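## Task

The stand's post is locked in one of its holes by a spring pin with a pull knob, and once the pin is out the post falls unless supported. Letting it fall fails, and so can lowering it too quickly even while holding it. Lift the post four holes (10.2 cm) and lock it again with the pin. The wooden block has to end up resting on the post's top plate. One or both robots may be used. At the end, release everything and move away. No robot may tip over or be left leaning, and anything held in place only by a robot at the end does not count.

## Robot and tools

Robots: r1 and r2, two identical Hello Robot Stretch 3 units. Each has a two-wheel differential base (0.33 m long, 0.34 m wide) with a rear caster, a lift carriage on a vertical mast, and a telescoping arm that reaches out to the robot's right side. Reaching farther forward means driving the base. Turning in place pivots about the point midway between the drive wheels, 0.05 m behind the front edge. With the arm retracted and the wrist folded, the swept radius is 0.28 m. An unfolded level gripper reaches past that.

Frames: the base frame sits on the floor between the drive wheels, x forward, y left, z up. hand_pose is in this frame, at the closed-fingertip point; with all wrist joints at zero its x axis points up, y back toward the mast, z to the robot's rear. Odometry frame = base frame at scene start. Each robot reports in its own frames only, so relative positions come from images, lidar_m, wrist_depth_mm and head_depth_mm.

execute_actions: argument actions is a list holding one action (or empty, which just returns state and images). The action is an object keyed by robot name, r1 and/or r2. Each robot entry may hold: base, an object with exactly one of translate_m (metres, -1 to 1, an offset from the base's last reported position, positive forward; no sideways motion) or rotate_rad (radians, -3.2 to 3.2, offset turn, positive counter-clockwise/left); joints, an object of absolute joint targets by name; and contact_limits, currently only arm_m, a motor_effort percentage 1 to 100 at which the arm motion halts (contact_stop). Joint ranges and done-tolerances: lift_m 0 to 1.1 m ±0.004 (arm height); arm_m 0 to 0.52 m ±0.004 (extension); wrist_yaw_rad -1.345 to 4.42 ±0.02 (0 along the arm, positive toward the front, 3.0 folded over the base); wrist_pitch_rad -1.57 to 0.451 ±0.05 (negative tips fingers down); wrist_roll_rad -2.911 to 2.911 ±0.02; gripper_m -0.089 to 0.179 ±0.004 (larger is wider; real tip gap is 0.007 less when nearly shut, 0.025 less when wide, zero below 0.007); head_pan_rad -3.953 to 1.73 ±0.02 (-1.57 looks along the arm); head_tilt_rad -1.53 to 0.419 ±0.02 (negative down). Motions in one action start together. Anything omitted may keep pushing toward an earlier target. An unknown key or out-of-range number rejects the whole call. cameras: list drawn from r1_head_camera, r1_nav_camera, r1_wrist_camera, r2_head_camera, r2_nav_camera, r2_wrist_camera, or all; null/omitted gives all, [] gives none; the pictures line lists image order.

wait: seconds 0 to 10; nothing new is commanded, returns state and images. zoom_image: camera plus region [x0, y0, x1, y1] in pixels from the top-left, at most 504 by 504, on that camera's latest full image. finished_scene: scene number; ends the scene irreversibly and reports success, then gives the next task.

Results: base_status and joint_status tell how each motion of the last action ended: done, off_target (resting short, may still push), contact_stop, time_out, torque_fault. After the last three the old target is dropped. The arm and lift stop themselves on firm contact and go slack until recommanded; a slack lift can sag under load or be pushed up by closing fingers on a surface. Base, wrist and head never stop on contact. A wrist servo strained for several seconds shuts off for 10 s and goes limp. on_its_own covers uncommanded joints; held at is the target held, not the position; effort outside its rest range suggests pushing or carrying. motor_effort is percent of max, positive toward higher values, peak in brackets; readings carry fixed bias and noise. Positive wheel effort pushes forward. base_odometry counts wheel turns, so slip looks like travel; turned_by_wheels and turned_by_imu give turn since last result; base_tilt gives forward/right lean in degrees with a few degrees of fixed bias. lidar_m: 12 distances from the base origin, 30-degree sectors starting straight ahead and going counter-clockwise (4th left, 7th behind, 10th right), at 0.17 m height, 0.15 to 12 m, dash for nothing; own body can block sectors 5, 6, 9, 10. wrist_depth_mm (45 to 1000) and head_depth_mm (280 to 4000, sideways image) are 7x7 median-depth grids from top left.

Gripper: command gripper_m below the object's width to grasp (lower squeezes harder); open to at least 0.02 above the contact value to release. The reading does not prove a grasp. Re-squeeze by sending a new value.

Speed: the base goes 0.30 m/s and 1.9 rad/s only with lift_m under 0.30, arm_m under 0.03 and wrist_yaw_rad over 2.54; otherwise 0.10 m/s and 0.63 rad/s.

Cautions: fold or unfold the wrist only with lift_m within 0.32 to 0.95, pitch -0.4, roll near 0; once folded the lift may go down to 0.25. With yaw under -0.4 keep pitch at -0.5 or lower. Arm pushes with the gripper above about 0.45 m can tip the robot, more so with raised limits or repeated pushes. Don't drive while gripping or pushing something fixed; if snagged, back out in small steps, pull the gripper free, and drop the lift to about 0.2 if still leaning. Robots pressing into each other hard ends the run; once bases touch, any further drive is a hard press. Travel differs between robots by up to 2.5 cm per metre, which matters when sharing a load. Keep the post supported whenever the pin is out and lower it slowly; avoid drops, slips and slams. Loose objects may get nudged occasionally.

Each tool is called after ">>>" by a JSON object that holds its "name" and its "arguments".

## Session

>>> {"name": "execute_actions", "arguments": {"actions": []}}

Scene clock: 0.00 s.
r1.base_odometry: x=+0.000 y=+0.000 heading=+0.000 (m, m, rad; r1's odometry frame)
r1.turned_by_wheels: +0.000 (rad since the last result)
r1.turned_by_imu: +0.000 (rad since the last result)
r1.base_tilt: forward=+0.5 right=-0.5 (deg)
r1.lidar_m: 1.22 1.08 1.08 1.27 1.33 1.34 1.58 2.83 2.59 2.44 3.46 2.07
r1.head_depth_mm: 1786 1809 1835 1877 1914 1934 1960 / 1593 1631 1650 1667 1689 1716 1744 / 1464 1467 1481 1509 1520 1561 1560 / 1325 1334 1351 1363 1384 1405 1417 / 1224 1231 1243 1255 1269 1283 1300 / 1137 1138 1143 1163 1169 1182 1197 / 1057 1061 1075 1084 1092 1102 1113
r1.base_status: not commanded
r1.joint_positions: lift_m=+0.483 arm_m=+0.002 wrist_yaw_rad=+2.903 wrist_pitch_rad=-0.478 wrist_roll_rad=+0.015 gripper_m=+0.037 head_pan_rad=+0.010 head_tilt_rad=-0.017
r1.joint_status: not commanded
r1.motor_effort: left_wheel=+0 right_wheel=+0 lift_m=+35 arm_m=-1 wrist_yaw_rad=+0 wrist_pitch_rad=+6 wrist_roll_rad=-1 gripper_m=+0 head_pan_rad=+0 head_tilt_rad=+2 (%)
r1.hand_pose: x=+0.0299 y=+0.0637 z=+0.4824 quat_wxyz=(+0.249, +0.707, +0.083, +0.657) (m; r1's base frame)
r1.wrist_depth_mm: - - - - - 941 852 / - - - - - - 901 / - - - - - - 955 / 987 - - - - - - / 851 - 926 901 919 941 961 / 714 - - 768 790 789 805 / 630 632 653 658 636 680 692
r2.base_odometry: x=+0.000 y=+0.000 heading=+0.000 (m, m, rad; r2's odometry frame)
r2.turned_by_wheels: +0.000 (rad since the last result)
r2.turned_by_imu: +0.000 (rad since the last result)
r2.base_tilt: forward=-0.5 right=-0.8 (deg)
r2.lidar_m: 2.42 2.57 3.13 1.18 2.84 4.71 2.08 1.60 1.57 1.67 2.42 2.68
r2.head_depth_mm: 1755 2600 2660 2636 2627 2620 2363 / 1771 2580 2855 2825 2817 2796 2355 / 1769 2606 3003 3024 2984 2954 2352 / 1766 2619 3258 3279 3244 3120 2358 / 1779 2610 3510 3527 3474 3369 2319 / 1769 2633 3821 3770 3775 3616 2338 / 1788 2616 3859 3802 3776 3117 2133
r2.base_status: not commanded
r2.joint_positions: lift_m=+0.491 arm_m=+0.002 wrist_yaw_rad=+3.017 wrist_pitch_rad=-0.524 wrist_roll_rad=-0.005 gripper_m=+0.037 head_pan_rad=+0.005 head_tilt_rad=+0.011
r2.joint_status: not commanded
r2.motor_effort: left_wheel=+0 right_wheel=+0 lift_m=+22 arm_m=+0 wrist_yaw_rad=+0 wrist_pitch_rad=+5 wrist_roll_rad=+0 gripper_m=+0 head_pan_rad=+0 head_tilt_rad=+1 (%)
r2.hand_pose: x=+0.0049 y=+0.0614 z=+0.4810 quat_wxyz=(+0.225, +0.691, +0.141, +0.672) (m; r2's base frame)
r2.wrist_depth_mm: - - - - - - - / - - - - - - - / - - - - - - - / 926 951 973 958 957 952 993 / 796 825 - 838 829 833 823 / 696 695 - 697 725 704 703 / 606 619 602 609 619 610 621
pictures: r1_head_camera (sideways: a quarter turn clockwise sets it upright), r1_nav_camera (sideways: a quarter turn counterclockwise sets it upright), r1_wrist_camera, r2_head_camera (sideways: a quarter turn clockwise sets it upright), r2_nav_camera (sideways: a quarter turn counterclockwise sets it upright), r2_wrist_camera
Images, in order (width x height): r1_head_camera 896x504, r1_nav_camera 672x504, r1_wrist_camera 644x364, r2_head_camera 896x504, r2_nav_camera 672x504, r2_wrist_camera 644x364.

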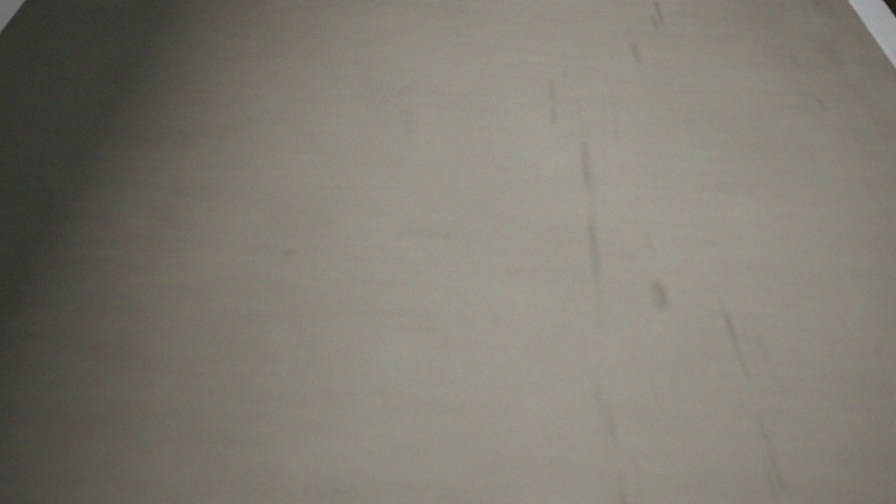

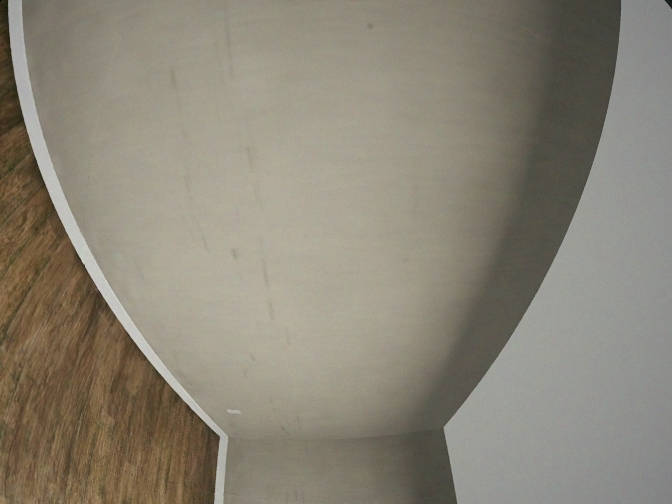

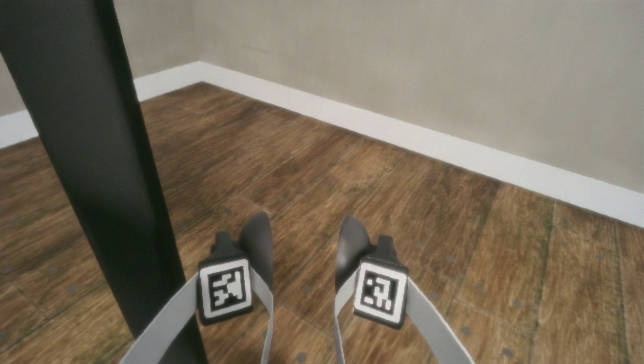

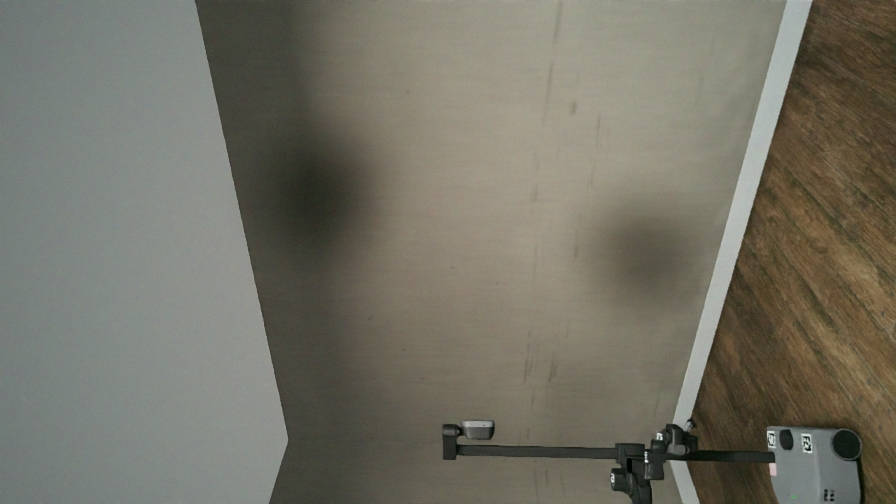

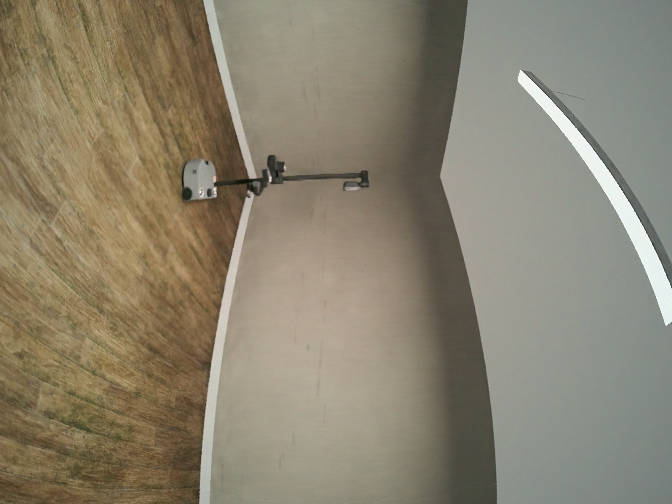

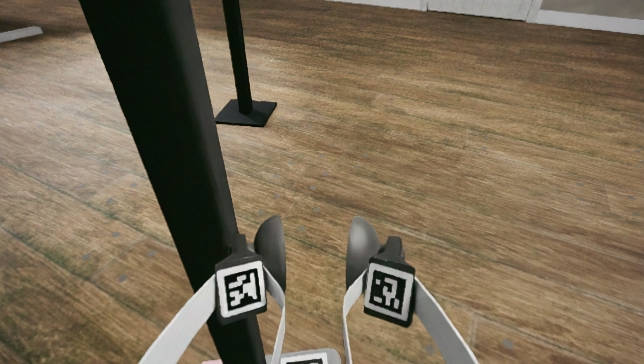

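>>> {"name": "execute_actions", "arguments": {"actions": [{"r1":{"joints":{"head_pan_rad":-2.2,"head_tilt_rad":-0.3}},"r2":{"joints":{"head_pan_rad":1.5,"head_tilt_rad":-0.5}}}], "cameras": ["r1_head_camera","r2_head_camera","r2_nav_camera"]}}

Scene clock: 3.97 s.
r1.base_odometry: x=+0.000 y=+0.000 heading=+0.000 (m, m, rad; r1's odometry frame)
r1.turned_by_wheels: +0.000 (rad since the last result)
r1.turned_by_imu: +0.001 (rad since the last result)
r1.base_tilt: forward=+0.4 right=-0.5 (deg)
r1.lidar_m: 1.23 1.08 1.08 1.27 1.34 1.34 1.57 2.84 2.59 2.44 3.46 2.06
r1.head_depth_mm: - - - - 2769 2041 1593 / - - - - 2776 2015 1577 / - - - - 2772 2010 1581 / - - - - 2727 1993 1578 / - - - 3887 2688 1984 1576 / - - - - 2719 1975 1565 / - - - - 2681 1978 1555
r1.base_status: not commanded
r1.joint_positions: lift_m=+0.483 arm_m=+0.002 wrist_yaw_rad=+2.903 wrist_pitch_rad=-0.478 wrist_roll_rad=+0.015 gripper_m=+0.037 head_pan_rad=-2.193 head_tilt_rad=-0.296
r1.joint_status: all done
r1.motor_effort: left_wheel=-1(1) right_wheel=+0(0) lift_m=+36(35) arm_m=+0(0) wrist_yaw_rad=+0(1) wrist_pitch_rad=+6(6) wrist_roll_rad=-1(0) gripper_m=+2(0) head_pan_rad=-2(29) head_tilt_rad=-2(23) (%)
r1.hand_pose: x=+0.0299 y=+0.0637 z=+0.4824 quat_wxyz=(+0.249, +0.707, +0.083, +0.657) (m; r1's base frame)
r1.wrist_depth_mm: - - - - - 952 838 / - - - - - - 910 / - - - - - - 979 / - - - - - - 992 / 811 - 897 909 932 915 937 / 707 - - 749 789 798 808 / 638 637 642 659 643 687 681
r2.base_odometry: x=+0.000 y=+0.000 heading=+0.000 (m, m, rad; r2's odometry frame)
r2.turned_by_wheels: +0.000 (rad since the last result)
r2.turned_by_imu: +0.000 (rad since the last result)
r2.base_tilt: forward=-0.5 right=-0.9 (deg)
r2.lidar_m: 2.43 2.57 3.13 1.18 2.84 4.75 2.08 1.60 1.57 1.67 2.42 2.68
r2.head_depth_mm: 2711 2906 3156 2931 2095 1625 1330 / 2802 3043 3304 2918 2098 1622 1324 / 2959 3231 3544 2894 2082 1608 1318 / 3155 3395 3732 2928 2077 1621 1321 / 3323 3637 3921 2893 2060 1597 1312 / 3523 3841 - 2717 1904 1535 1308 / 3788 - - 2877 2055 1597 1313
r2.base_status: not commanded
r2.joint_positions: lift_m=+0.491 arm_m=+0.002 wrist_yaw_rad=+3.017 wrist_pitch_rad=-0.524 wrist_roll_rad=-0.005 gripper_m=+0.037 head_pan_rad=+1.493 head_tilt_rad=-0.493
r2.joint_status: all done
r2.motor_effort: left_wheel=+0(1) right_wheel=+0(1) lift_m=+22(22) arm_m=+0(0) wrist_yaw_rad=+0(1) wrist_pitch_rad=+5(5) wrist_roll_rad=+0(0) gripper_m=+0(0) head_pan_rad=+2(29) head_tilt_rad=-3(31) (%)
r2.hand_pose: x=+0.0049 y=+0.0614 z=+0.4810 quat_wxyz=(+0.225, +0.691, +0.141, +0.672) (m; r2's base frame)
r2.wrist_depth_mm: - - - - - - - / - - - - - - - / - - - - - - - / 988 959 949 995 966 994 - / 804 801 - 830 858 803 818 / 700 702 - 711 727 691 698 / 608 610 598 618 611 608 613
pictures: r1_head_camera (sideways: a quarter turn clockwise sets it upright), r2_head_camera (sideways: a quarter turn clockwise sets it upright), r2_nav_camera (sideways: a quarter turn counterclockwise sets it upright)
Images, in order (width x height): r1_head_camera 896x504, r2_head_camera 896x504, r2_nav_camera 672x504.

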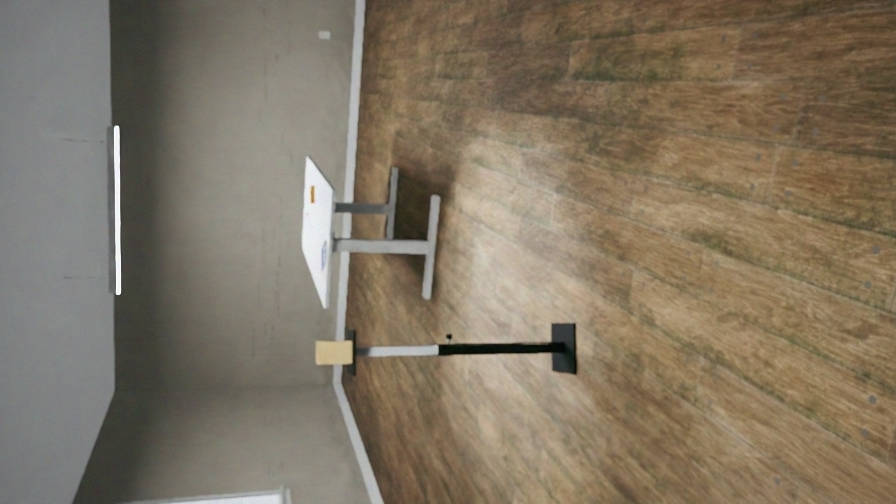

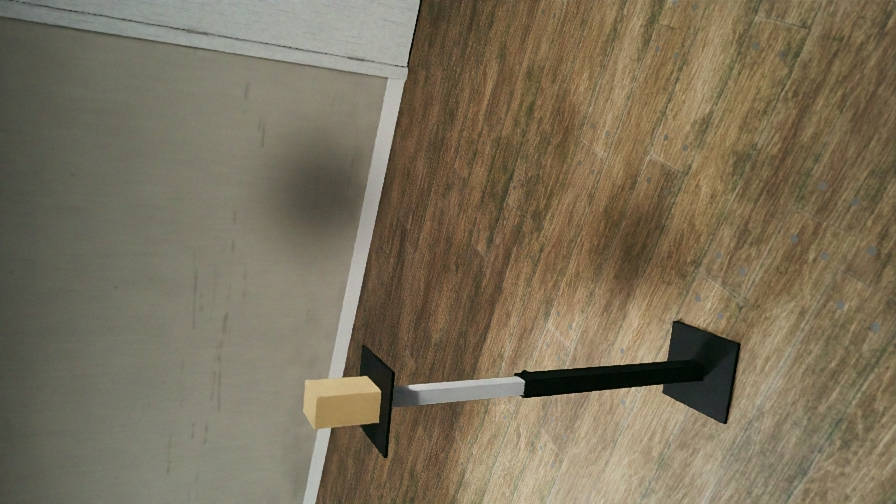

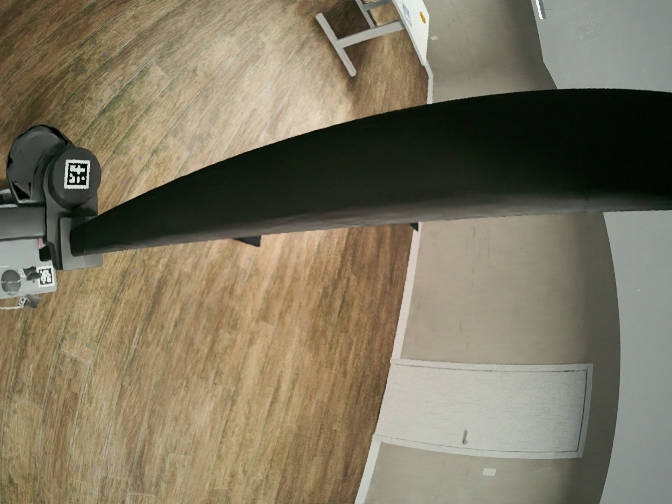

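>>> {"name": "execute_actions", "arguments": {"actions": [{"r1":{"base":{"rotate_rad":0.846},"joints":{"lift_m":0.26,"head_pan_rad":-2.9}},"r2":{"base":{"rotate_rad":2.18},"joints":{"lift_m":0.26,"head_pan_rad":-1.0,"head_tilt_rad":-0.6}}}], "cameras": []}}

>>> {"name": "execute_actions", "arguments": {"actions": [{"r1":{"base":{"translate_m":-1}},"r2":{"base":{"translate_m":0.665}}}], "cameras": []}}

>>> {"name": "execute_actions", "arguments": {"actions": [{"r1":{"base":{"translate_m":-1},"joints":{"head_pan_rad":-2.4,"head_tilt_rad":-0.6}},"r2":{"base":{"rotate_rad":0.68},"joints":{"head_pan_rad":-1.57,"head_tilt_rad":-0.8,"lift_m":0.8}}}], "cameras": ["r1_head_camera","r2_head_camera"]}}

Scene clock: 21.27 s.
r1.base_odometry: x=+0.000 y=+0.000 heading=+0.846 (m, m, rad; r1's odometry frame)
r1.turned_by_wheels: +0.846 (rad since the last result)
r1.turned_by_imu: +0.848 (rad since the last result)
r1.base_tilt: forward=+0.5 right=-0.6 (deg)
r1.lidar_m: 1.08 1.15 1.36 1.34 1.43 2.07 4.51 2.45 2.57 3.19 1.41 1.10
r1.head_depth_mm: - - - - 2759 2035 1602 / - - - - 2742 2014 1583 / - - - - 2735 2019 1580 / - - - 3988 2681 1992 1595 / - - - - 2702 1986 1564 / - - - - 2712 1990 1561 / - - - - 2706 1977 1548
r1.base_status: done
r1.joint_positions: lift_m=+0.260 arm_m=+0.002 wrist_yaw_rad=+2.903 wrist_pitch_rad=-0.479 wrist_roll_rad=+0.015 gripper_m=+0.037 head_pan_rad=-2.893 head_tilt_rad=-0.297
r1.joint_status: all done
r1.motor_effort: left_wheel=-2(5) right_wheel=+2(6) lift_m=+26(33) arm_m=+0(1) wrist_yaw_rad=-1(0) wrist_pitch_rad=+7(7) wrist_roll_rad=+0(0) gripper_m=+0(0) head_pan_rad=-2(24) head_tilt_rad=-2(2) (%)
r1.hand_pose: x=+0.0299 y=+0.0636 z=+0.2596 quat_wxyz=(+0.249, +0.707, +0.083, +0.657) (m; r1's base frame)
r1.wrist_depth_mm: - - - - - - - / - - - - - - - / 729 811 835 885 890 955 983 / 611 638 660 664 693 704 730 / 521 - 563 562 578 584 604 / 465 - - 487 495 489 503 / - - - 412 411 421 427
r2.base_odometry: x=+0.000 y=+0.000 heading=+2.180 (m, m, rad; r2's odometry frame)
r2.turned_by_wheels: +2.180 (rad since the last result)
r2.turned_by_imu: +2.218 (rad since the last result)
r2.base_tilt: forward=-0.4 right=-0.9 (deg)
r2.lidar_m: 2.85 3.80 1.94 1.58 1.57 1.73 2.71 2.68 2.43 3.18 3.14 1.17
r2.head_depth_mm: 2625 2937 3188 2483 1857 1494 1249 / 2695 2923 3213 2453 1857 1491 1249 / 2723 3013 3249 2434 1842 1492 1247 / 2762 3079 3354 2421 1843 1492 1243 / 2863 3175 3378 2442 1848 1477 1248 / 2939 3241 3441 2386 1826 1467 1236 / 3005 3337 3464 2412 1822 1472 1237
r2.base_status: done
r2.joint_positions: lift_m=+0.260 arm_m=+0.002 wrist_yaw_rad=+3.017 wrist_pitch_rad=-0.525 wrist_roll_rad=-0.005 gripper_m=+0.037 head_pan_rad=-0.993 head_tilt_rad=-0.593
r2.joint_status: all done
r2.motor_effort: left_wheel=-1(8) right_wheel=+0(7) lift_m=+17(15) arm_m=+0(0) wrist_yaw_rad=-1(1) wrist_pitch_rad=+5(5) wrist_roll_rad=+0(0) gripper_m=+0(0) head_pan_rad=-2(31) head_tilt_rad=-4(16) (%)
r2.hand_pose: x=+0.0049 y=+0.0612 z=+0.2498 quat_wxyz=(+0.226, +0.691, +0.141, +0.672) (m; r2's base frame)
r2.wrist_depth_mm: - - - - - - - / 982 - - - - - - / 760 740 763 764 761 762 772 / 600 604 601 611 624 610 614 / 504 517 - 537 521 512 515 / - - - - 450 441 438 / - - - - 384 387 387
pictures: none
No camera images: the call's "cameras" was empty. Leave "cameras" out to get every camera's image.

Scene clock: 26.20 s.
r1.base_odometry: x=-0.663 y=-0.749 heading=+0.846 (m, m, rad; r1's odometry frame)
r1.turned_by_wheels: +0.000 (rad since the last result)
r1.turned_by_imu: -0.002 (rad since the last result)
r1.base_tilt: forward=+0.5 right=-0.7 (deg)
r1.lidar_m: 2.08 1.87 1.45 1.43 1.50 2.22 3.50 1.65 1.96 3.36 2.73 2.11
r1.head_depth_mm: - - - - 2745 2029 1591 / - - - - 2711 1993 1585 / - - - - 2707 1998 1570 / - - - - 2717 1976 1582 / - - - - 2682 1978 1572 / - - - 3643 2562 1892 1564 / - - - - 2663 2011 1558
r1.base_status: done
r1.joint_positions: lift_m=+0.260 arm_m=+0.002 wrist_yaw_rad=+2.903 wrist_pitch_rad=-0.479 wrist_roll_rad=+0.015 gripper_m=+0.037 head_pan_rad=-2.893 head_tilt_rad=-0.297
r1.joint_status: not commanded
r1.motor_effort: left_wheel=-2(10) right_wheel=+2(6) lift_m=+27(27) arm_m=-1(1) wrist_yaw_rad=+0(1) wrist_pitch_rad=+7(7) wrist_roll_rad=+0(0) gripper_m=+0(1) head_pan_rad=-2(2) head_tilt_rad=+0(1) (%)
r1.hand_pose: x=+0.0299 y=+0.0635 z=+0.2595 quat_wxyz=(+0.249, +0.707, +0.083, +0.657) (m; r1's base frame)
r1.wrist_depth_mm: - - - - - - - / - - - - - - - / 741 804 808 864 887 905 954 / 635 662 658 683 693 728 749 / 522 - 569 562 569 574 590 / 465 - - 479 488 495 500 / - - - 414 410 432 440
r2.base_odometry: x=-0.380 y=+0.545 heading=+2.180 (m, m, rad; r2's odometry frame)
r2.turned_by_wheels: +0.000 (rad since the last result)
r2.turned_by_imu: +0.003 (rad since the last result)
r2.base_tilt: forward=-0.5 right=-0.8 (deg)
r2.lidar_m: 2.19 4.34 2.22 1.82 1.80 1.99 3.11 3.28 1.94 2.00 0.67 3.22
r2.head_depth_mm: 2422 2632 2973 2481 1856 1496 1250 / 2471 2717 3015 2455 1849 1484 1249 / 2542 2802 3059 2440 1844 1479 1246 / 2586 2868 3138 748 1796 1452 1215 / 2668 2915 3186 779 1835 1437 1233 / 2702 2980 3246 2421 1835 1473 1237 / 2750 3037 3316 2404 1836 1472 1234
r2.base_status: done
r2.joint_positions: lift_m=+0.260 arm_m=+0.002 wrist_yaw_rad=+3.017 wrist_pitch_rad=-0.525 wrist_roll_rad=-0.005 gripper_m=+0.037 head_pan_rad=-0.993 head_tilt_rad=-0.593
r2.joint_status: not commanded
r2.motor_effort: left_wheel=-1(6) right_wheel=+2(6) lift_m=+17(17) arm_m=+0(0) wrist_yaw_rad=+0(0) wrist_pitch_rad=+5(5) wrist_roll_rad=+0(0) gripper_m=-1(0) head_pan_rad=-1(2) head_tilt_rad=-3(4) (%)
r2.hand_pose: x=+0.0049 y=+0.0612 z=+0.2498 quat_wxyz=(+0.226, +0.691, +0.141, +0.672) (m; r2's base frame)
r2.wrist_depth_mm: - - - - - - - / 998 - - - - - - / 755 748 754 751 757 755 768 / 602 613 605 607 611 614 613 / 502 522 - 531 522 518 513 / - - - - 449 441 437 / - - - - 384 387 387
pictures: none
No camera images: the call's "cameras" was empty. Leave "cameras" out to get every camera's image.

Scene clock: 31.93 s.
r1.base_odometry: x=-1.326 y=-1.497 heading=+0.846 (m, m, rad; r1's odometry frame)
r1.turned_by_wheels: +0.000 (rad since the last result)
r1.turned_by_imu: -0.002 (rad since the last result)
r1.base_tilt: forward=+0.4 right=-0.5 (deg)
r1.lidar_m: 3.09 1.99 1.52 1.49 1.61 2.35 2.50 2.53 0.86 1.45 3.49 3.14
r1.head_depth_mm: - - 3078 2277 1791 1483 1272 / - - 3101 2284 1801 1487 1259 / - - 3138 2278 1800 1479 1261 / 3686 - 3059 2253 1780 1474 1259 / 3439 3749 3063 2247 1741 1393 1258 / 3221 3521 866 2040 1683 1438 1265 / 3008 3259 3058 2249 1779 1474 1261
r1.base_status: done
r1.joint_positions: lift_m=+0.260 arm_m=+0.002 wrist_yaw_rad=+2.903 wrist_pitch_rad=-0.479 wrist_roll_rad=+0.015 gripper_m=+0.037 head_pan_rad=-2.407 head_tilt_rad=-0.593
r1.joint_status: all done
r1.motor_effort: left_wheel=-2(9) right_wheel=+2(6) lift_m=+26(28) arm_m=+0(0) wrist_yaw_rad=+1(1) wrist_pitch_rad=+7(7) wrist_roll_rad=+0(0) gripper_m=+0(0) head_pan_rad=+3(22) head_tilt_rad=-3(25) (%)
r1.hand_pose: x=+0.0298 y=+0.0635 z=+0.2595 quat_wxyz=(+0.249, +0.707, +0.083, +0.657) (m; r1's base frame)
r1.wrist_depth_mm: - - - - - - - / - - - - - - - / 758 814 824 868 896 940 975 / 625 651 660 677 687 715 760 / 523 - 563 560 579 577 594 / 467 - - 484 494 495 507 / - - - 414 413 421 427
r2.base_odometry: x=-0.380 y=+0.545 heading=+2.860 (m, m, rad; r2's odometry frame)
r2.turned_by_wheels: +0.680 (rad since the last result)
r2.turned_by_imu: +0.691 (rad since the last result)
r2.base_tilt: forward=-0.5 right=-0.9 (deg)
r2.lidar_m: 3.29 2.02 1.80 1.81 2.17 3.28 3.30 3.29 1.43 0.67 3.54 2.19
r2.head_depth_mm: 2486 2785 1556 1693 1563 1385 - / 2581 2838 2388 1771 1542 1379 1096 / 2667 2888 727 1871 1548 1378 - / 2736 2985 727 1819 1474 1365 - / 2827 3057 2360 1858 1541 1370 1102 / 2941 3151 2352 1858 1535 1310 1140 / 3043 3188 2336 1840 1518 1307 1139
r2.base_status: done
r2.joint_positions: lift_m=+0.800 arm_m=+0.002 wrist_yaw_rad=+3.017 wrist_pitch_rad=-0.525 wrist_roll_rad=-0.005 gripper_m=+0.037 head_pan_rad=-1.563 head_tilt_rad=-0.790
r2.joint_status: all done
r2.motor_effort: left_wheel=-1(5) right_wheel=+2(5) lift_m=+27(26) arm_m=+0(0) wrist_yaw_rad=-1(1) wrist_pitch_rad=+5(5) wrist_roll_rad=+0(0) gripper_m=+0(0) head_pan_rad=-3(26) head_tilt_rad=-4(20) (%)
r2.hand_pose: x=+0.0049 y=+0.0612 z=+0.7891 quat_wxyz=(+0.226, +0.691, +0.141, +0.672) (m; r2's base frame)
r2.wrist_depth_mm: - - - - - - - / - - - - - - - / - - - - - - - / - - - - - - - / - - - - - - - / - - - - - - - / 910 918 894 914 944 926 907
pictures: r1_head_camera (sideways: a quarter turn clockwise sets it upright), r2_head_camera (sideways: a quarter turn clockwise sets it upright)
Images, in order (width x height): r1_head_camera 896x504, r2_head_camera 896x504.

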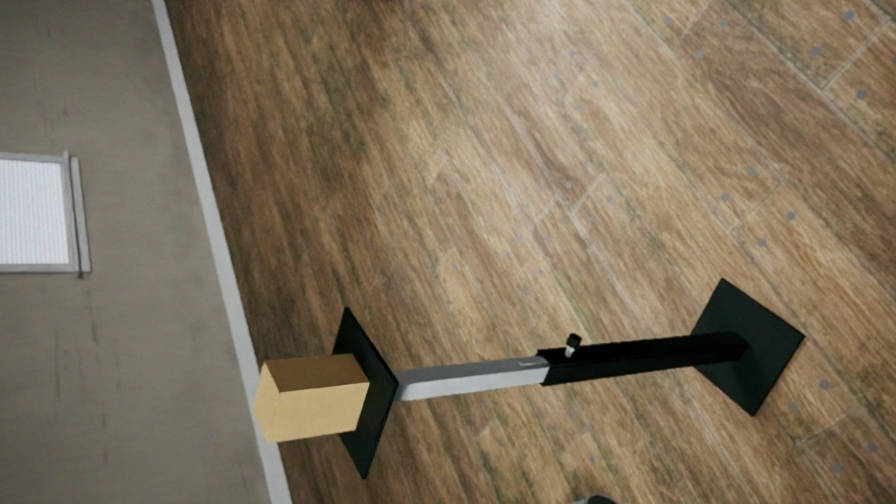

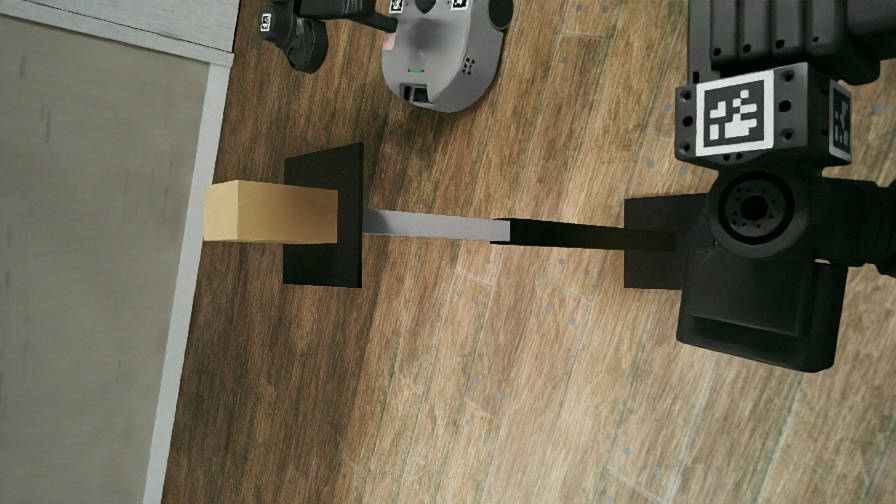

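>>> {"name": "execute_actions", "arguments": {"actions": [{"r1":{"base":{"translate_m":-0.61}},"r2":{"joints":{"wrist_yaw_rad":1.2,"wrist_pitch_rad":-0.4}}}], "cameras": []}}

>>> {"name": "execute_actions", "arguments": {"actions": [{"r1":{"base":{"rotate_rad":0.165},"joints":{"lift_m":0.52,"wrist_yaw_rad":0,"wrist_pitch_rad":-0.4,"head_pan_rad":-1.57,"head_tilt_rad":-0.8}},"r2":{"joints":{"wrist_yaw_rad":0,"wrist_pitch_rad":0,"lift_m":0.7,"gripper_m":0.12}}}], "cameras": []}}

>>> {"name": "execute_actions", "arguments": {"actions": [{"r1":{"joints":{"lift_m":0.45,"wrist_yaw_rad":0,"wrist_pitch_rad":0,"gripper_m":0.1}}}]}}

Scene clock: 42.03 s.
r1.base_odometry: x=-1.731 y=-1.954 heading=+0.846 (m, m, rad; r1's odometry frame)
r1.turned_by_wheels: +0.000 (rad since the last result)
r1.turned_by_imu: -0.001 (rad since the last result)
r1.base_tilt: forward=+0.5 right=-0.6 (deg)
r1.lidar_m: 3.70 2.06 1.56 1.56 1.67 2.42 3.10 1.91 3.30 0.73 3.42 3.80
r1.head_depth_mm: - - 3106 2230 1793 1475 1264 / - - 3117 2290 1793 1473 1265 / 3943 - 3127 2295 1809 1484 1260 / 3675 - 3116 2255 1785 1481 1267 / 3443 3686 3056 2276 1782 1472 1255 / 3166 3410 3051 2273 1792 1474 1258 / 2939 3192 3040 2260 1808 1481 1265
r1.base_status: done
r1.joint_positions: lift_m=+0.260 arm_m=+0.002 wrist_yaw_rad=+2.903 wrist_pitch_rad=-0.479 wrist_roll_rad=+0.015 gripper_m=+0.037 head_pan_rad=-2.407 head_tilt_rad=-0.593
r1.joint_status: not commanded
r1.motor_effort: left_wheel=-1(9) right_wheel=+1(7) lift_m=+27(27) arm_m=+0(1) wrist_yaw_rad=+0(1) wrist_pitch_rad=+7(7) wrist_roll_rad=-1(0) gripper_m=+0(1) head_pan_rad=+3(3) head_tilt_rad=-3(3) (%)
r1.hand_pose: x=+0.0298 y=+0.0635 z=+0.2595 quat_wxyz=(+0.249, +0.707, +0.083, +0.657) (m; r1's base frame)
r1.wrist_depth_mm: - - - - - - - / - - - - - - - / 745 799 843 895 903 929 988 / 631 655 666 682 692 719 754 / 513 - 571 573 570 587 593 / 462 - - 485 502 490 503 / - - - 415 407 424 425
r2.base_odometry: x=-0.380 y=+0.545 heading=+2.860 (m, m, rad; r2's odometry frame)
r2.turned_by_wheels: +0.000 (rad since the last result)
r2.turned_by_imu: +0.001 (rad since the last result)
r2.base_tilt: forward=-0.6 right=-0.8 (deg)
r2.lidar_m: 3.28 2.03 1.80 1.81 2.17 3.29 3.30 3.29 2.91 0.67 3.53 2.18
r2.head_depth_mm: 2488 2775 2417 1885 1563 1381 - / 2582 2846 2397 1880 1552 1382 1095 / 2671 2910 729 1877 1550 - - / 2710 2955 724 1730 1484 1332 - / 2823 3035 2347 1804 1554 1342 1093 / 2934 3187 2352 1857 1531 1369 1102 / 3029 3168 2317 1840 1528 1332 1138
r2.base_status: not commanded
r2.joint_positions: lift_m=+0.800 arm_m=+0.002 wrist_yaw_rad=+1.203 wrist_pitch_rad=-0.421 wrist_roll_rad=-0.005 gripper_m=+0.037 head_pan_rad=-1.563 head_tilt_rad=-0.790
r2.joint_status: all done
r2.motor_effort: left_wheel=-1(2) right_wheel=+1(1) lift_m=+26(26) arm_m=+0(0) wrist_yaw_rad=-4(6) wrist_pitch_rad=+8(10) wrist_roll_rad=+0(0) gripper_m=+0(0) head_pan_rad=-3(4) head_tilt_rad=-5(5) (%)
r2.hand_pose: x=+0.1876 y=-0.2276 z=+0.8117 quat_wxyz=(+0.655, +0.512, -0.484, +0.271) (m; r2's base frame)
r2.wrist_depth_mm: - - - - - - - / - - - - - - - / - - - - - - - / - - - - - - - / - - - - - - - / - - - - - - - / 990 972 995 - - - -
pictures: none
No camera images: the call's "cameras" was empty. Leave "cameras" out to get every camera's image.

Scene clock: 45.23 s.
r1.base_odometry: x=-1.731 y=-1.954 heading=+1.011 (m, m, rad; r1's odometry frame)
r1.turned_by_wheels: +0.165 (rad since the last result)
r1.turned_by_imu: +0.165 (rad since the last result)
r1.base_tilt: forward=+0.4 right=-0.7 (deg)
r1.lidar_m: 3.22 1.81 1.56 1.56 1.80 3.05 1.91 3.78 3.23 0.73 3.71 3.69
r1.head_depth_mm: 2777 2801 2178 1775 1506 1313 1159 / 2843 2756 2150 1787 1500 1301 1169 / 2908 821 2039 1752 1520 1311 1181 / 1174 828 1738 1669 1436 1338 1165 / 3052 2795 2163 1738 1517 1313 1168 / 3195 2789 2171 1796 1516 1318 1159 / 3299 2772 2170 1781 1509 1324 1165
r1.base_status: done
r1.joint_positions: lift_m=+0.520 arm_m=+0.002 wrist_yaw_rad=+0.003 wrist_pitch_rad=-0.420 wrist_roll_rad=+0.015 gripper_m=+0.037 head_pan_rad=-1.577 head_tilt_rad=-0.791
r1.joint_status: all done
r1.motor_effort: left_wheel=-2(7) right_wheel=+1(8) lift_m=+45(47) arm_m=-1(1) wrist_yaw_rad=-2(0) wrist_pitch_rad=+9(11) wrist_roll_rad=-1(0) gripper_m=+1(0) head_pan_rad=+3(31) head_tilt_rad=-4(21) (%)
r1.hand_pose: x=-0.0210 y=-0.3708 z=+0.5319 quat_wxyz=(+0.687, +0.147, -0.696, -0.148) (m; r1's base frame)
r1.wrist_depth_mm: - - - - - - - / - - - - - - - / - - - - - - - / - - - - - - - / 938 943 - 996 - - - / 819 840 - 795 891 873 924 / 692 699 722 724 715 743 772
r2.base_odometry: x=-0.380 y=+0.545 heading=+2.860 (m, m, rad; r2's odometry frame)
r2.turned_by_wheels: +0.000 (rad since the last result)
r2.turned_by_imu: +0.000 (rad since the last result)
r2.base_tilt: forward=-0.6 right=-0.9 (deg)
r2.lidar_m: 3.29 2.03 1.80 1.81 2.17 3.28 3.30 3.28 2.91 0.67 3.51 2.19
r2.head_depth_mm: 2502 2794 2402 1896 1554 1329 - / 2592 2849 2374 1890 1561 1326 - / 2641 2931 728 1826 1552 1333 - / 2696 1446 726 1720 1475 1326 1138 / 2846 3038 2371 1810 1539 1307 1145 / 2929 3176 2342 1859 1541 1310 1136 / 3063 3159 2331 1853 1532 1299 1134
r2.base_status: not commanded
r2.joint_positions: lift_m=+0.700 arm_m=+0.002 wrist_yaw_rad=+0.003 wrist_pitch_rad=-0.023 wrist_roll_rad=-0.005 gripper_m=+0.120 head_pan_rad=-1.563 head_tilt_rad=-0.790
r2.joint_status: all done
r2.motor_effort: left_wheel=-2(2) right_wheel=+1(1) lift_m=+17(22) arm_m=+0(0) wrist_yaw_rad=-4(5) wrist_pitch_rad=+9(11) wrist_roll_rad=+0(0) gripper_m=+0(83) head_pan_rad=-2(3) head_tilt_rad=-3(4) (%)
r2.hand_pose: x=-0.0208 y=-0.4025 z=+0.8090 quat_wxyz=(+0.709, +0.009, -0.705, -0.008) (m; r2's base frame)
r2.wrist_depth_mm: - - - - - - - / - - - 396 - - - / - - - 428 - - - / - - - - - - - / - - - - - - - / - - - - - - - / - - - - - - -
pictures: none
No camera images: the call's "cameras" was empty. Leave "cameras" out to get every camera's image.

Scene clock: 46.70 s.
r1.base_odometry: x=-1.731 y=-1.954 heading=+1.011 (m, m, rad; r1's odometry frame)
r1.turned_by_wheels: +0.000 (rad since the last result)
r1.turned_by_imu: +0.000 (rad since the last result)
r1.base_tilt: forward=+0.5 right=-0.7 (deg)
r1.lidar_m: 3.24 1.80 1.56 1.56 1.79 3.06 1.91 3.80 3.24 0.73 3.73 3.70
r1.head_depth_mm: 2810 2750 2162 1767 1514 1308 1158 / 2843 2732 2184 1776 1505 1313 1158 / 2921 822 2048 1731 1533 1318 1184 / 1167 829 1730 1660 1448 1309 1160 / 3120 2792 2203 1739 1531 1309 1160 / 3196 2741 2178 1785 1511 1316 1160 / 3293 2818 2180 1778 1512 1314 1167
r1.base_status: not commanded
r1.joint_positions: lift_m=+0.450 arm_m=+0.002 wrist_yaw_rad=+0.002 wrist_pitch_rad=-0.024 wrist_roll_rad=+0.015 gripper_m=+0.100 head_pan_rad=-1.577 head_tilt_rad=-0.791
r1.joint_status: all done
r1.motor_effort: left_wheel=-2(2) right_wheel=+1(1) lift_m=+27(38) arm_m=+0(0) wrist_yaw_rad=-2(3) wrist_pitch_rad=+11(11) wrist_roll_rad=+0(0) gripper_m=+1(79) head_pan_rad=+3(3) head_tilt_rad=-5(5) (%)
r1.hand_pose: x=-0.0208 y=-0.4022 z=+0.5588 quat_wxyz=(+0.702, +0.010, -0.712, -0.008) (m; r1's base frame)
r1.wrist_depth_mm: - - - - - - - / - - - - - - - / - - - - - - - / - - - - - - - / - - - - - - - / - - - - - - - / - 995 - - - - -
r2.base_odometry: x=-0.380 y=+0.545 heading=+2.860 (m, m, rad; r2's odometry frame)
r2.turned_by_wheels: +0.000 (rad since the last result)
r2.turned_by_imu: +0.000 (rad since the last result)
r2.base_tilt: forward=-0.5 right=-0.8 (deg)
r2.lidar_m: 3.26 2.02 1.80 1.81 2.18 3.28 3.30 3.29 2.91 0.67 3.53 2.18
r2.head_depth_mm: 2492 2795 2396 1887 1570 1327 - / 2552 2835 2391 1887 1555 1322 - / 2650 2933 729 1830 1555 1331 - / 2710 1501 725 1710 1479 1332 1135 / 2840 3061 2384 1811 1536 1311 1144 / 2959 3179 2329 1861 1534 1313 1144 / 3045 3127 2335 1853 1537 1309 1138
r2.base_status: not commanded
r2.joint_positions: lift_m=+0.700 arm_m=+0.002 wrist_yaw_rad=+0.003 wrist_pitch_rad=-0.023 wrist_roll_rad=-0.005 gripper_m=+0.120 head_pan_rad=-1.563 head_tilt_rad=-0.790
r2.joint_status: not commanded
r2.motor_effort: left_wheel=-1(2) right_wheel=+1(1) lift_m=+17(17) arm_m=+0(0) wrist_yaw_rad=-4(4) wrist_pitch_rad=+9(9) wrist_roll_rad=+0(0) gripper_m=+0(0) head_pan_rad=-3(3) head_tilt_rad=-4(5) (%)
r2.hand_pose: x=-0.0208 y=-0.4025 z=+0.8090 quat_wxyz=(+0.709, +0.009, -0.705, -0.008) (m; r2's base frame)
r2.wrist_depth_mm: - - - - - - - / - - - 395 - - - / - - - 425 - - - / - - - - - - - / - - - - - - - / - - - - - - - / - - - - - - -
pictures: r1_head_camera (sideways: a quarter turn clockwise sets it upright), r1_nav_camera (sideways: a quarter turn counterclockwise sets it upright), r1_wrist_camera, r2_head_camera (sideways: a quarter turn clockwise sets it upright), r2_nav_camera (sideways: a quarter turn counterclockwise sets it upright), r2_wrist_camera
Images, in order (width x height): r1_head_camera 896x504, r1_nav_camera 672x504, r1_wrist_camera 644x364, r2_head_camera 896x504, r2_nav_camera 672x504, r2_wrist_camera 644x364.

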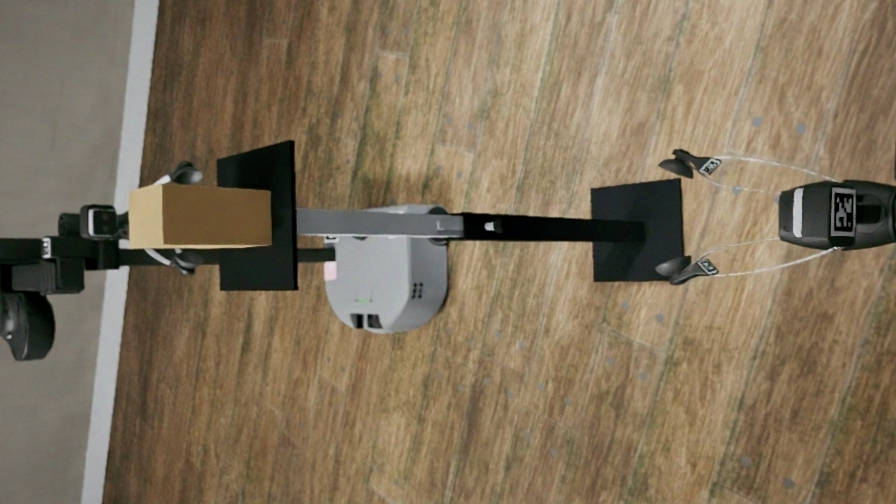

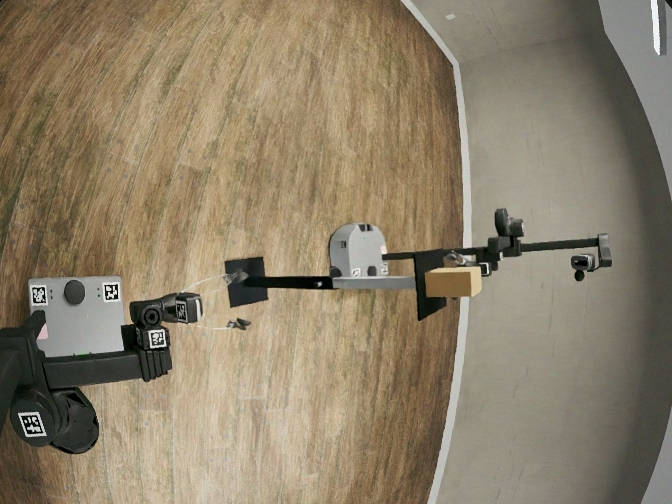

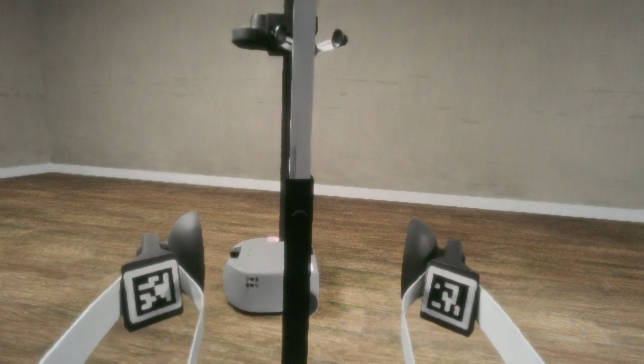

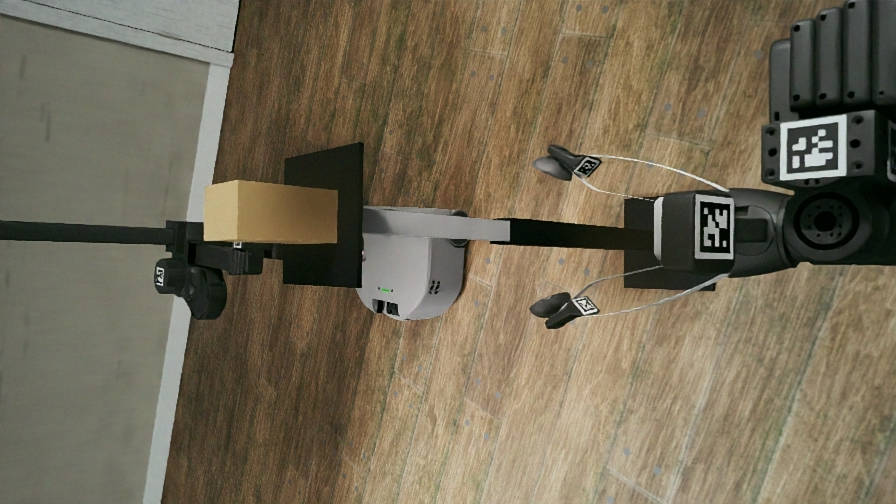

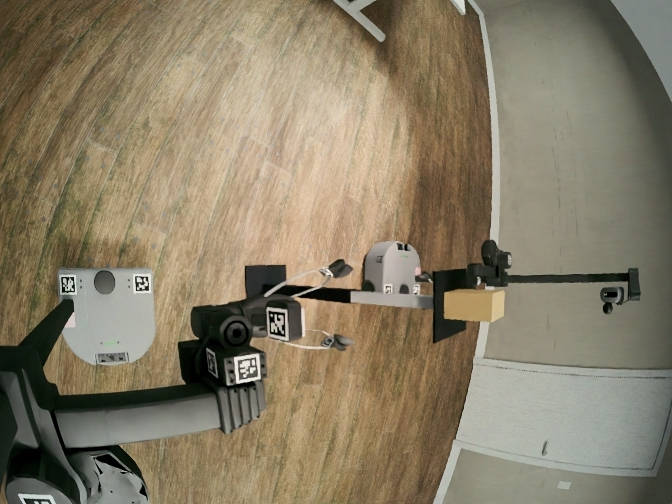

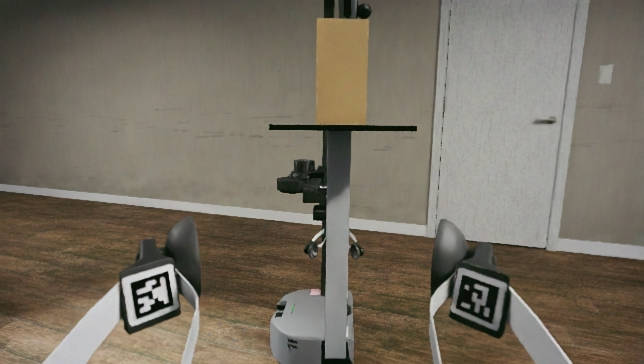

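>>> {"name": "execute_actions", "arguments": {"actions": [{"r1":{"base":{"translate_m":0.008},"joints":{"lift_m":0.41,"arm_m":0.17}},"r2":{"base":{"translate_m":-0.028},"joints":{"lift_m":0.68,"arm_m":0.19}}}]}}

Scene clock: 52.70 s.
r1.base_odometry: x=-1.727 y=-1.947 heading=+1.011 (m, m, rad; r1's odometry frame)
r1.turned_by_wheels: +0.000 (rad since the last result)
r1.turned_by_imu: +0.001 (rad since the last result)
r1.base_tilt: forward=+0.4 right=-0.7 (deg)
r1.lidar_m: 3.24 1.80 1.56 1.56 1.79 3.08 1.92 3.78 3.25 0.73 3.70 3.71
r1.head_depth_mm: 2785 2734 2179 1767 1514 1302 1159 / 2857 2781 2173 1783 1513 1333 1165 / 2959 738 1987 1734 1510 1360 1138 / 1336 826 1745 1683 1447 1305 1164 / 1288 2767 2175 1722 1511 1318 1158 / 3185 2775 2176 1782 1505 1313 1166 / 3298 2794 2154 1786 1520 1317 1164
r1.base_status: done
r1.joint_positions: lift_m=+0.410 arm_m=+0.170 wrist_yaw_rad=+0.001 wrist_pitch_rad=-0.023 wrist_roll_rad=+0.015 gripper_m=+0.100 head_pan_rad=-1.577 head_tilt_rad=-0.791
r1.joint_status: all done
r1.motor_effort: left_wheel=-2(5) right_wheel=+2(7) lift_m=+26(29) arm_m=+6(6) wrist_yaw_rad=+0(1) wrist_pitch_rad=+10(10) wrist_roll_rad=+0(0) gripper_m=-1(0) head_pan_rad=+3(3) head_tilt_rad=-4(5) (%)
r1.hand_pose: x=-0.0211 y=-0.5702 z=+0.5191 quat_wxyz=(+0.702, +0.009, -0.712, -0.008) (m; r1's base frame)
r1.wrist_depth_mm: - - - - - - - / - - - - - - - / - - - - - - - / - - - 332 - - - / - - - - - - - / - - 937 - - - - / 967 919 944 915 975 - -
r2.base_odometry: x=-0.354 y=+0.538 heading=+2.860 (m, m, rad; r2's odometry frame)
r2.turned_by_wheels: +0.000 (rad since the last result)
r2.turned_by_imu: +0.000 (rad since the last result)
r2.base_tilt: forward=-0.5 right=-0.8 (deg)
r2.lidar_m: 3.28 2.03 1.81 1.82 2.18 3.26 3.27 3.29 2.90 0.67 3.50 2.21
r2.head_depth_mm: 2487 2797 2387 1868 1551 1326 1172 / 2570 2838 2378 1862 1619 - 1130 / 2613 2957 2205 1867 - 1295 1144 / 2672 1510 713 1696 1512 1305 1150 / 2821 3046 2269 1802 1534 1315 1142 / 2948 3183 2350 1856 1527 1306 1140 / 3035 3144 2337 1850 1522 1300 1137
r2.base_status: done
r2.joint_positions: lift_m=+0.680 arm_m=+0.190 wrist_yaw_rad=+0.001 wrist_pitch_rad=-0.023 wrist_roll_rad=-0.005 gripper_m=+0.120 head_pan_rad=-1.563 head_tilt_rad=-0.790
r2.joint_status: all done
r2.motor_effort: left_wheel=-2(4) right_wheel=+1(2) lift_m=+17(20) arm_m=+3(3) wrist_yaw_rad=-2(4) wrist_pitch_rad=+9(9) wrist_roll_rad=+0(0) gripper_m=+0(0) head_pan_rad=-2(2) head_tilt_rad=-5(4) (%)
r2.hand_pose: x=-0.0211 y=-0.5903 z=+0.7891 quat_wxyz=(+0.709, +0.009, -0.705, -0.008) (m; r2's base frame)
r2.wrist_depth_mm: - - - 205 - - - / - - - 209 - - - / - - - 312 - - - / - - - - - - - / - - - 708 - - - / - - - 613 - - - / - - - 494 - - -
pictures: r1_head_camera (sideways: a quarter turn clockwise sets it upright), r1_nav_camera (sideways: a quarter turn counterclockwise sets it upright), r1_wrist_camera, r2_head_camera (sideways: a quarter turn clockwise sets it upright), r2_nav_camera (sideways: a quarter turn counterclockwise sets it upright), r2_wrist_camera
Images, in order (width x height): r1_head_camera 896x504, r1_nav_camera 672x504, r1_wrist_camera 644x364, r2_head_camera 896x504, r2_nav_camera 672x504, r2_wrist_camera 644x364.

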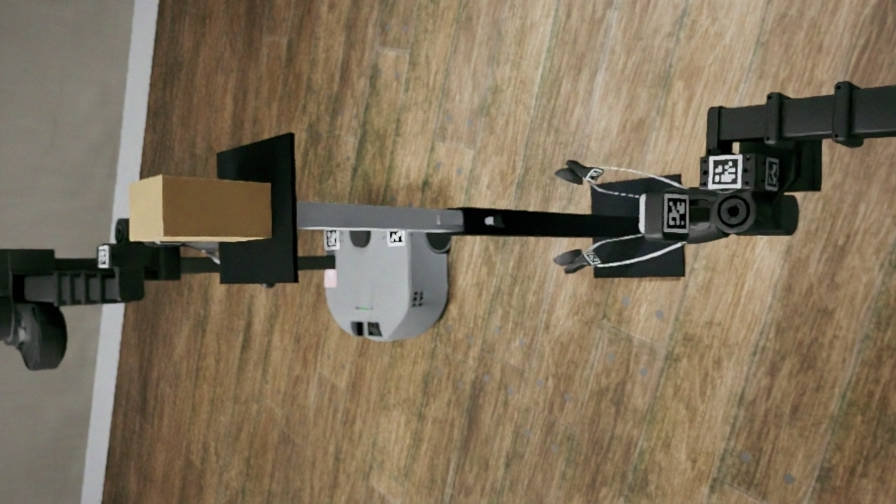

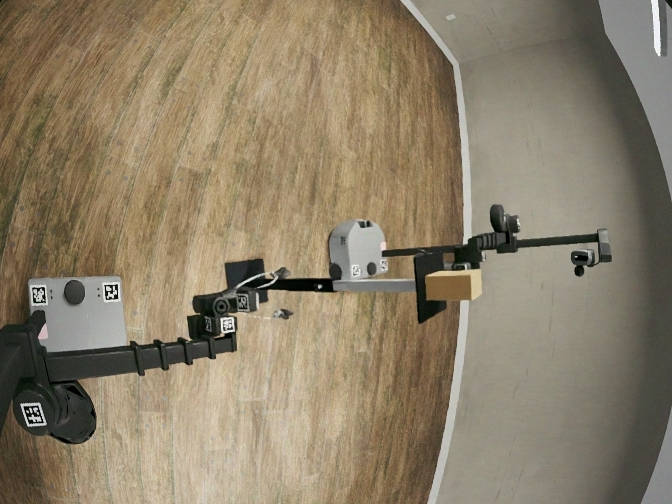

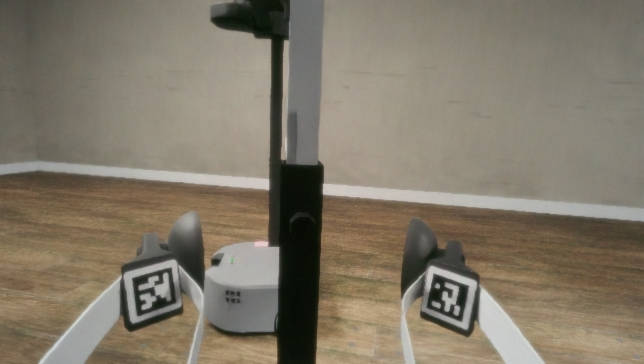

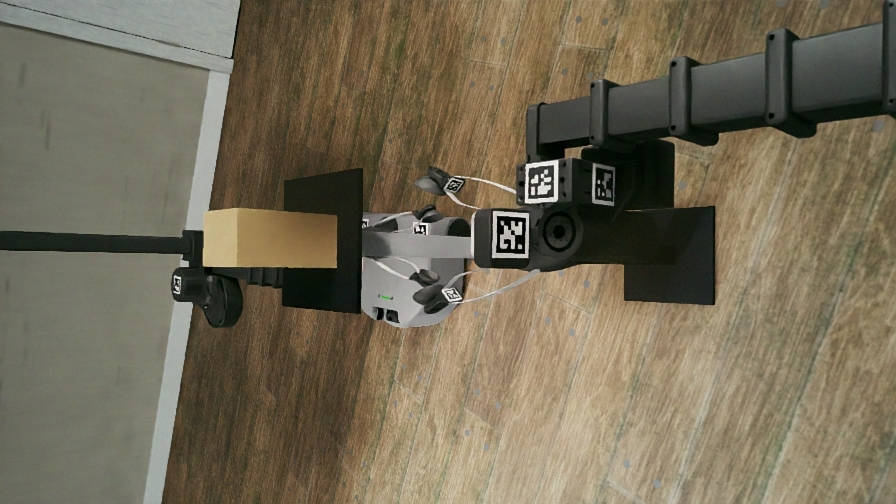

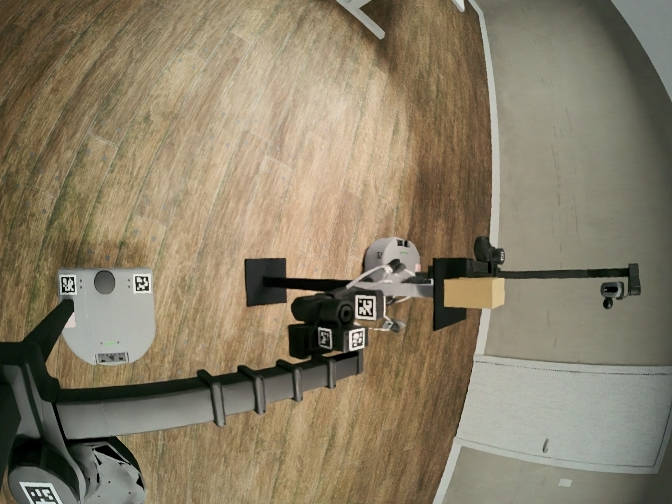

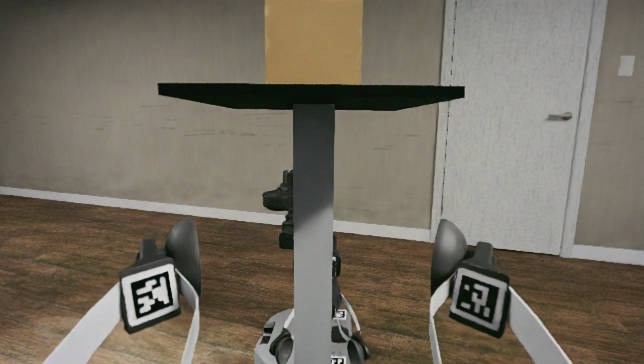

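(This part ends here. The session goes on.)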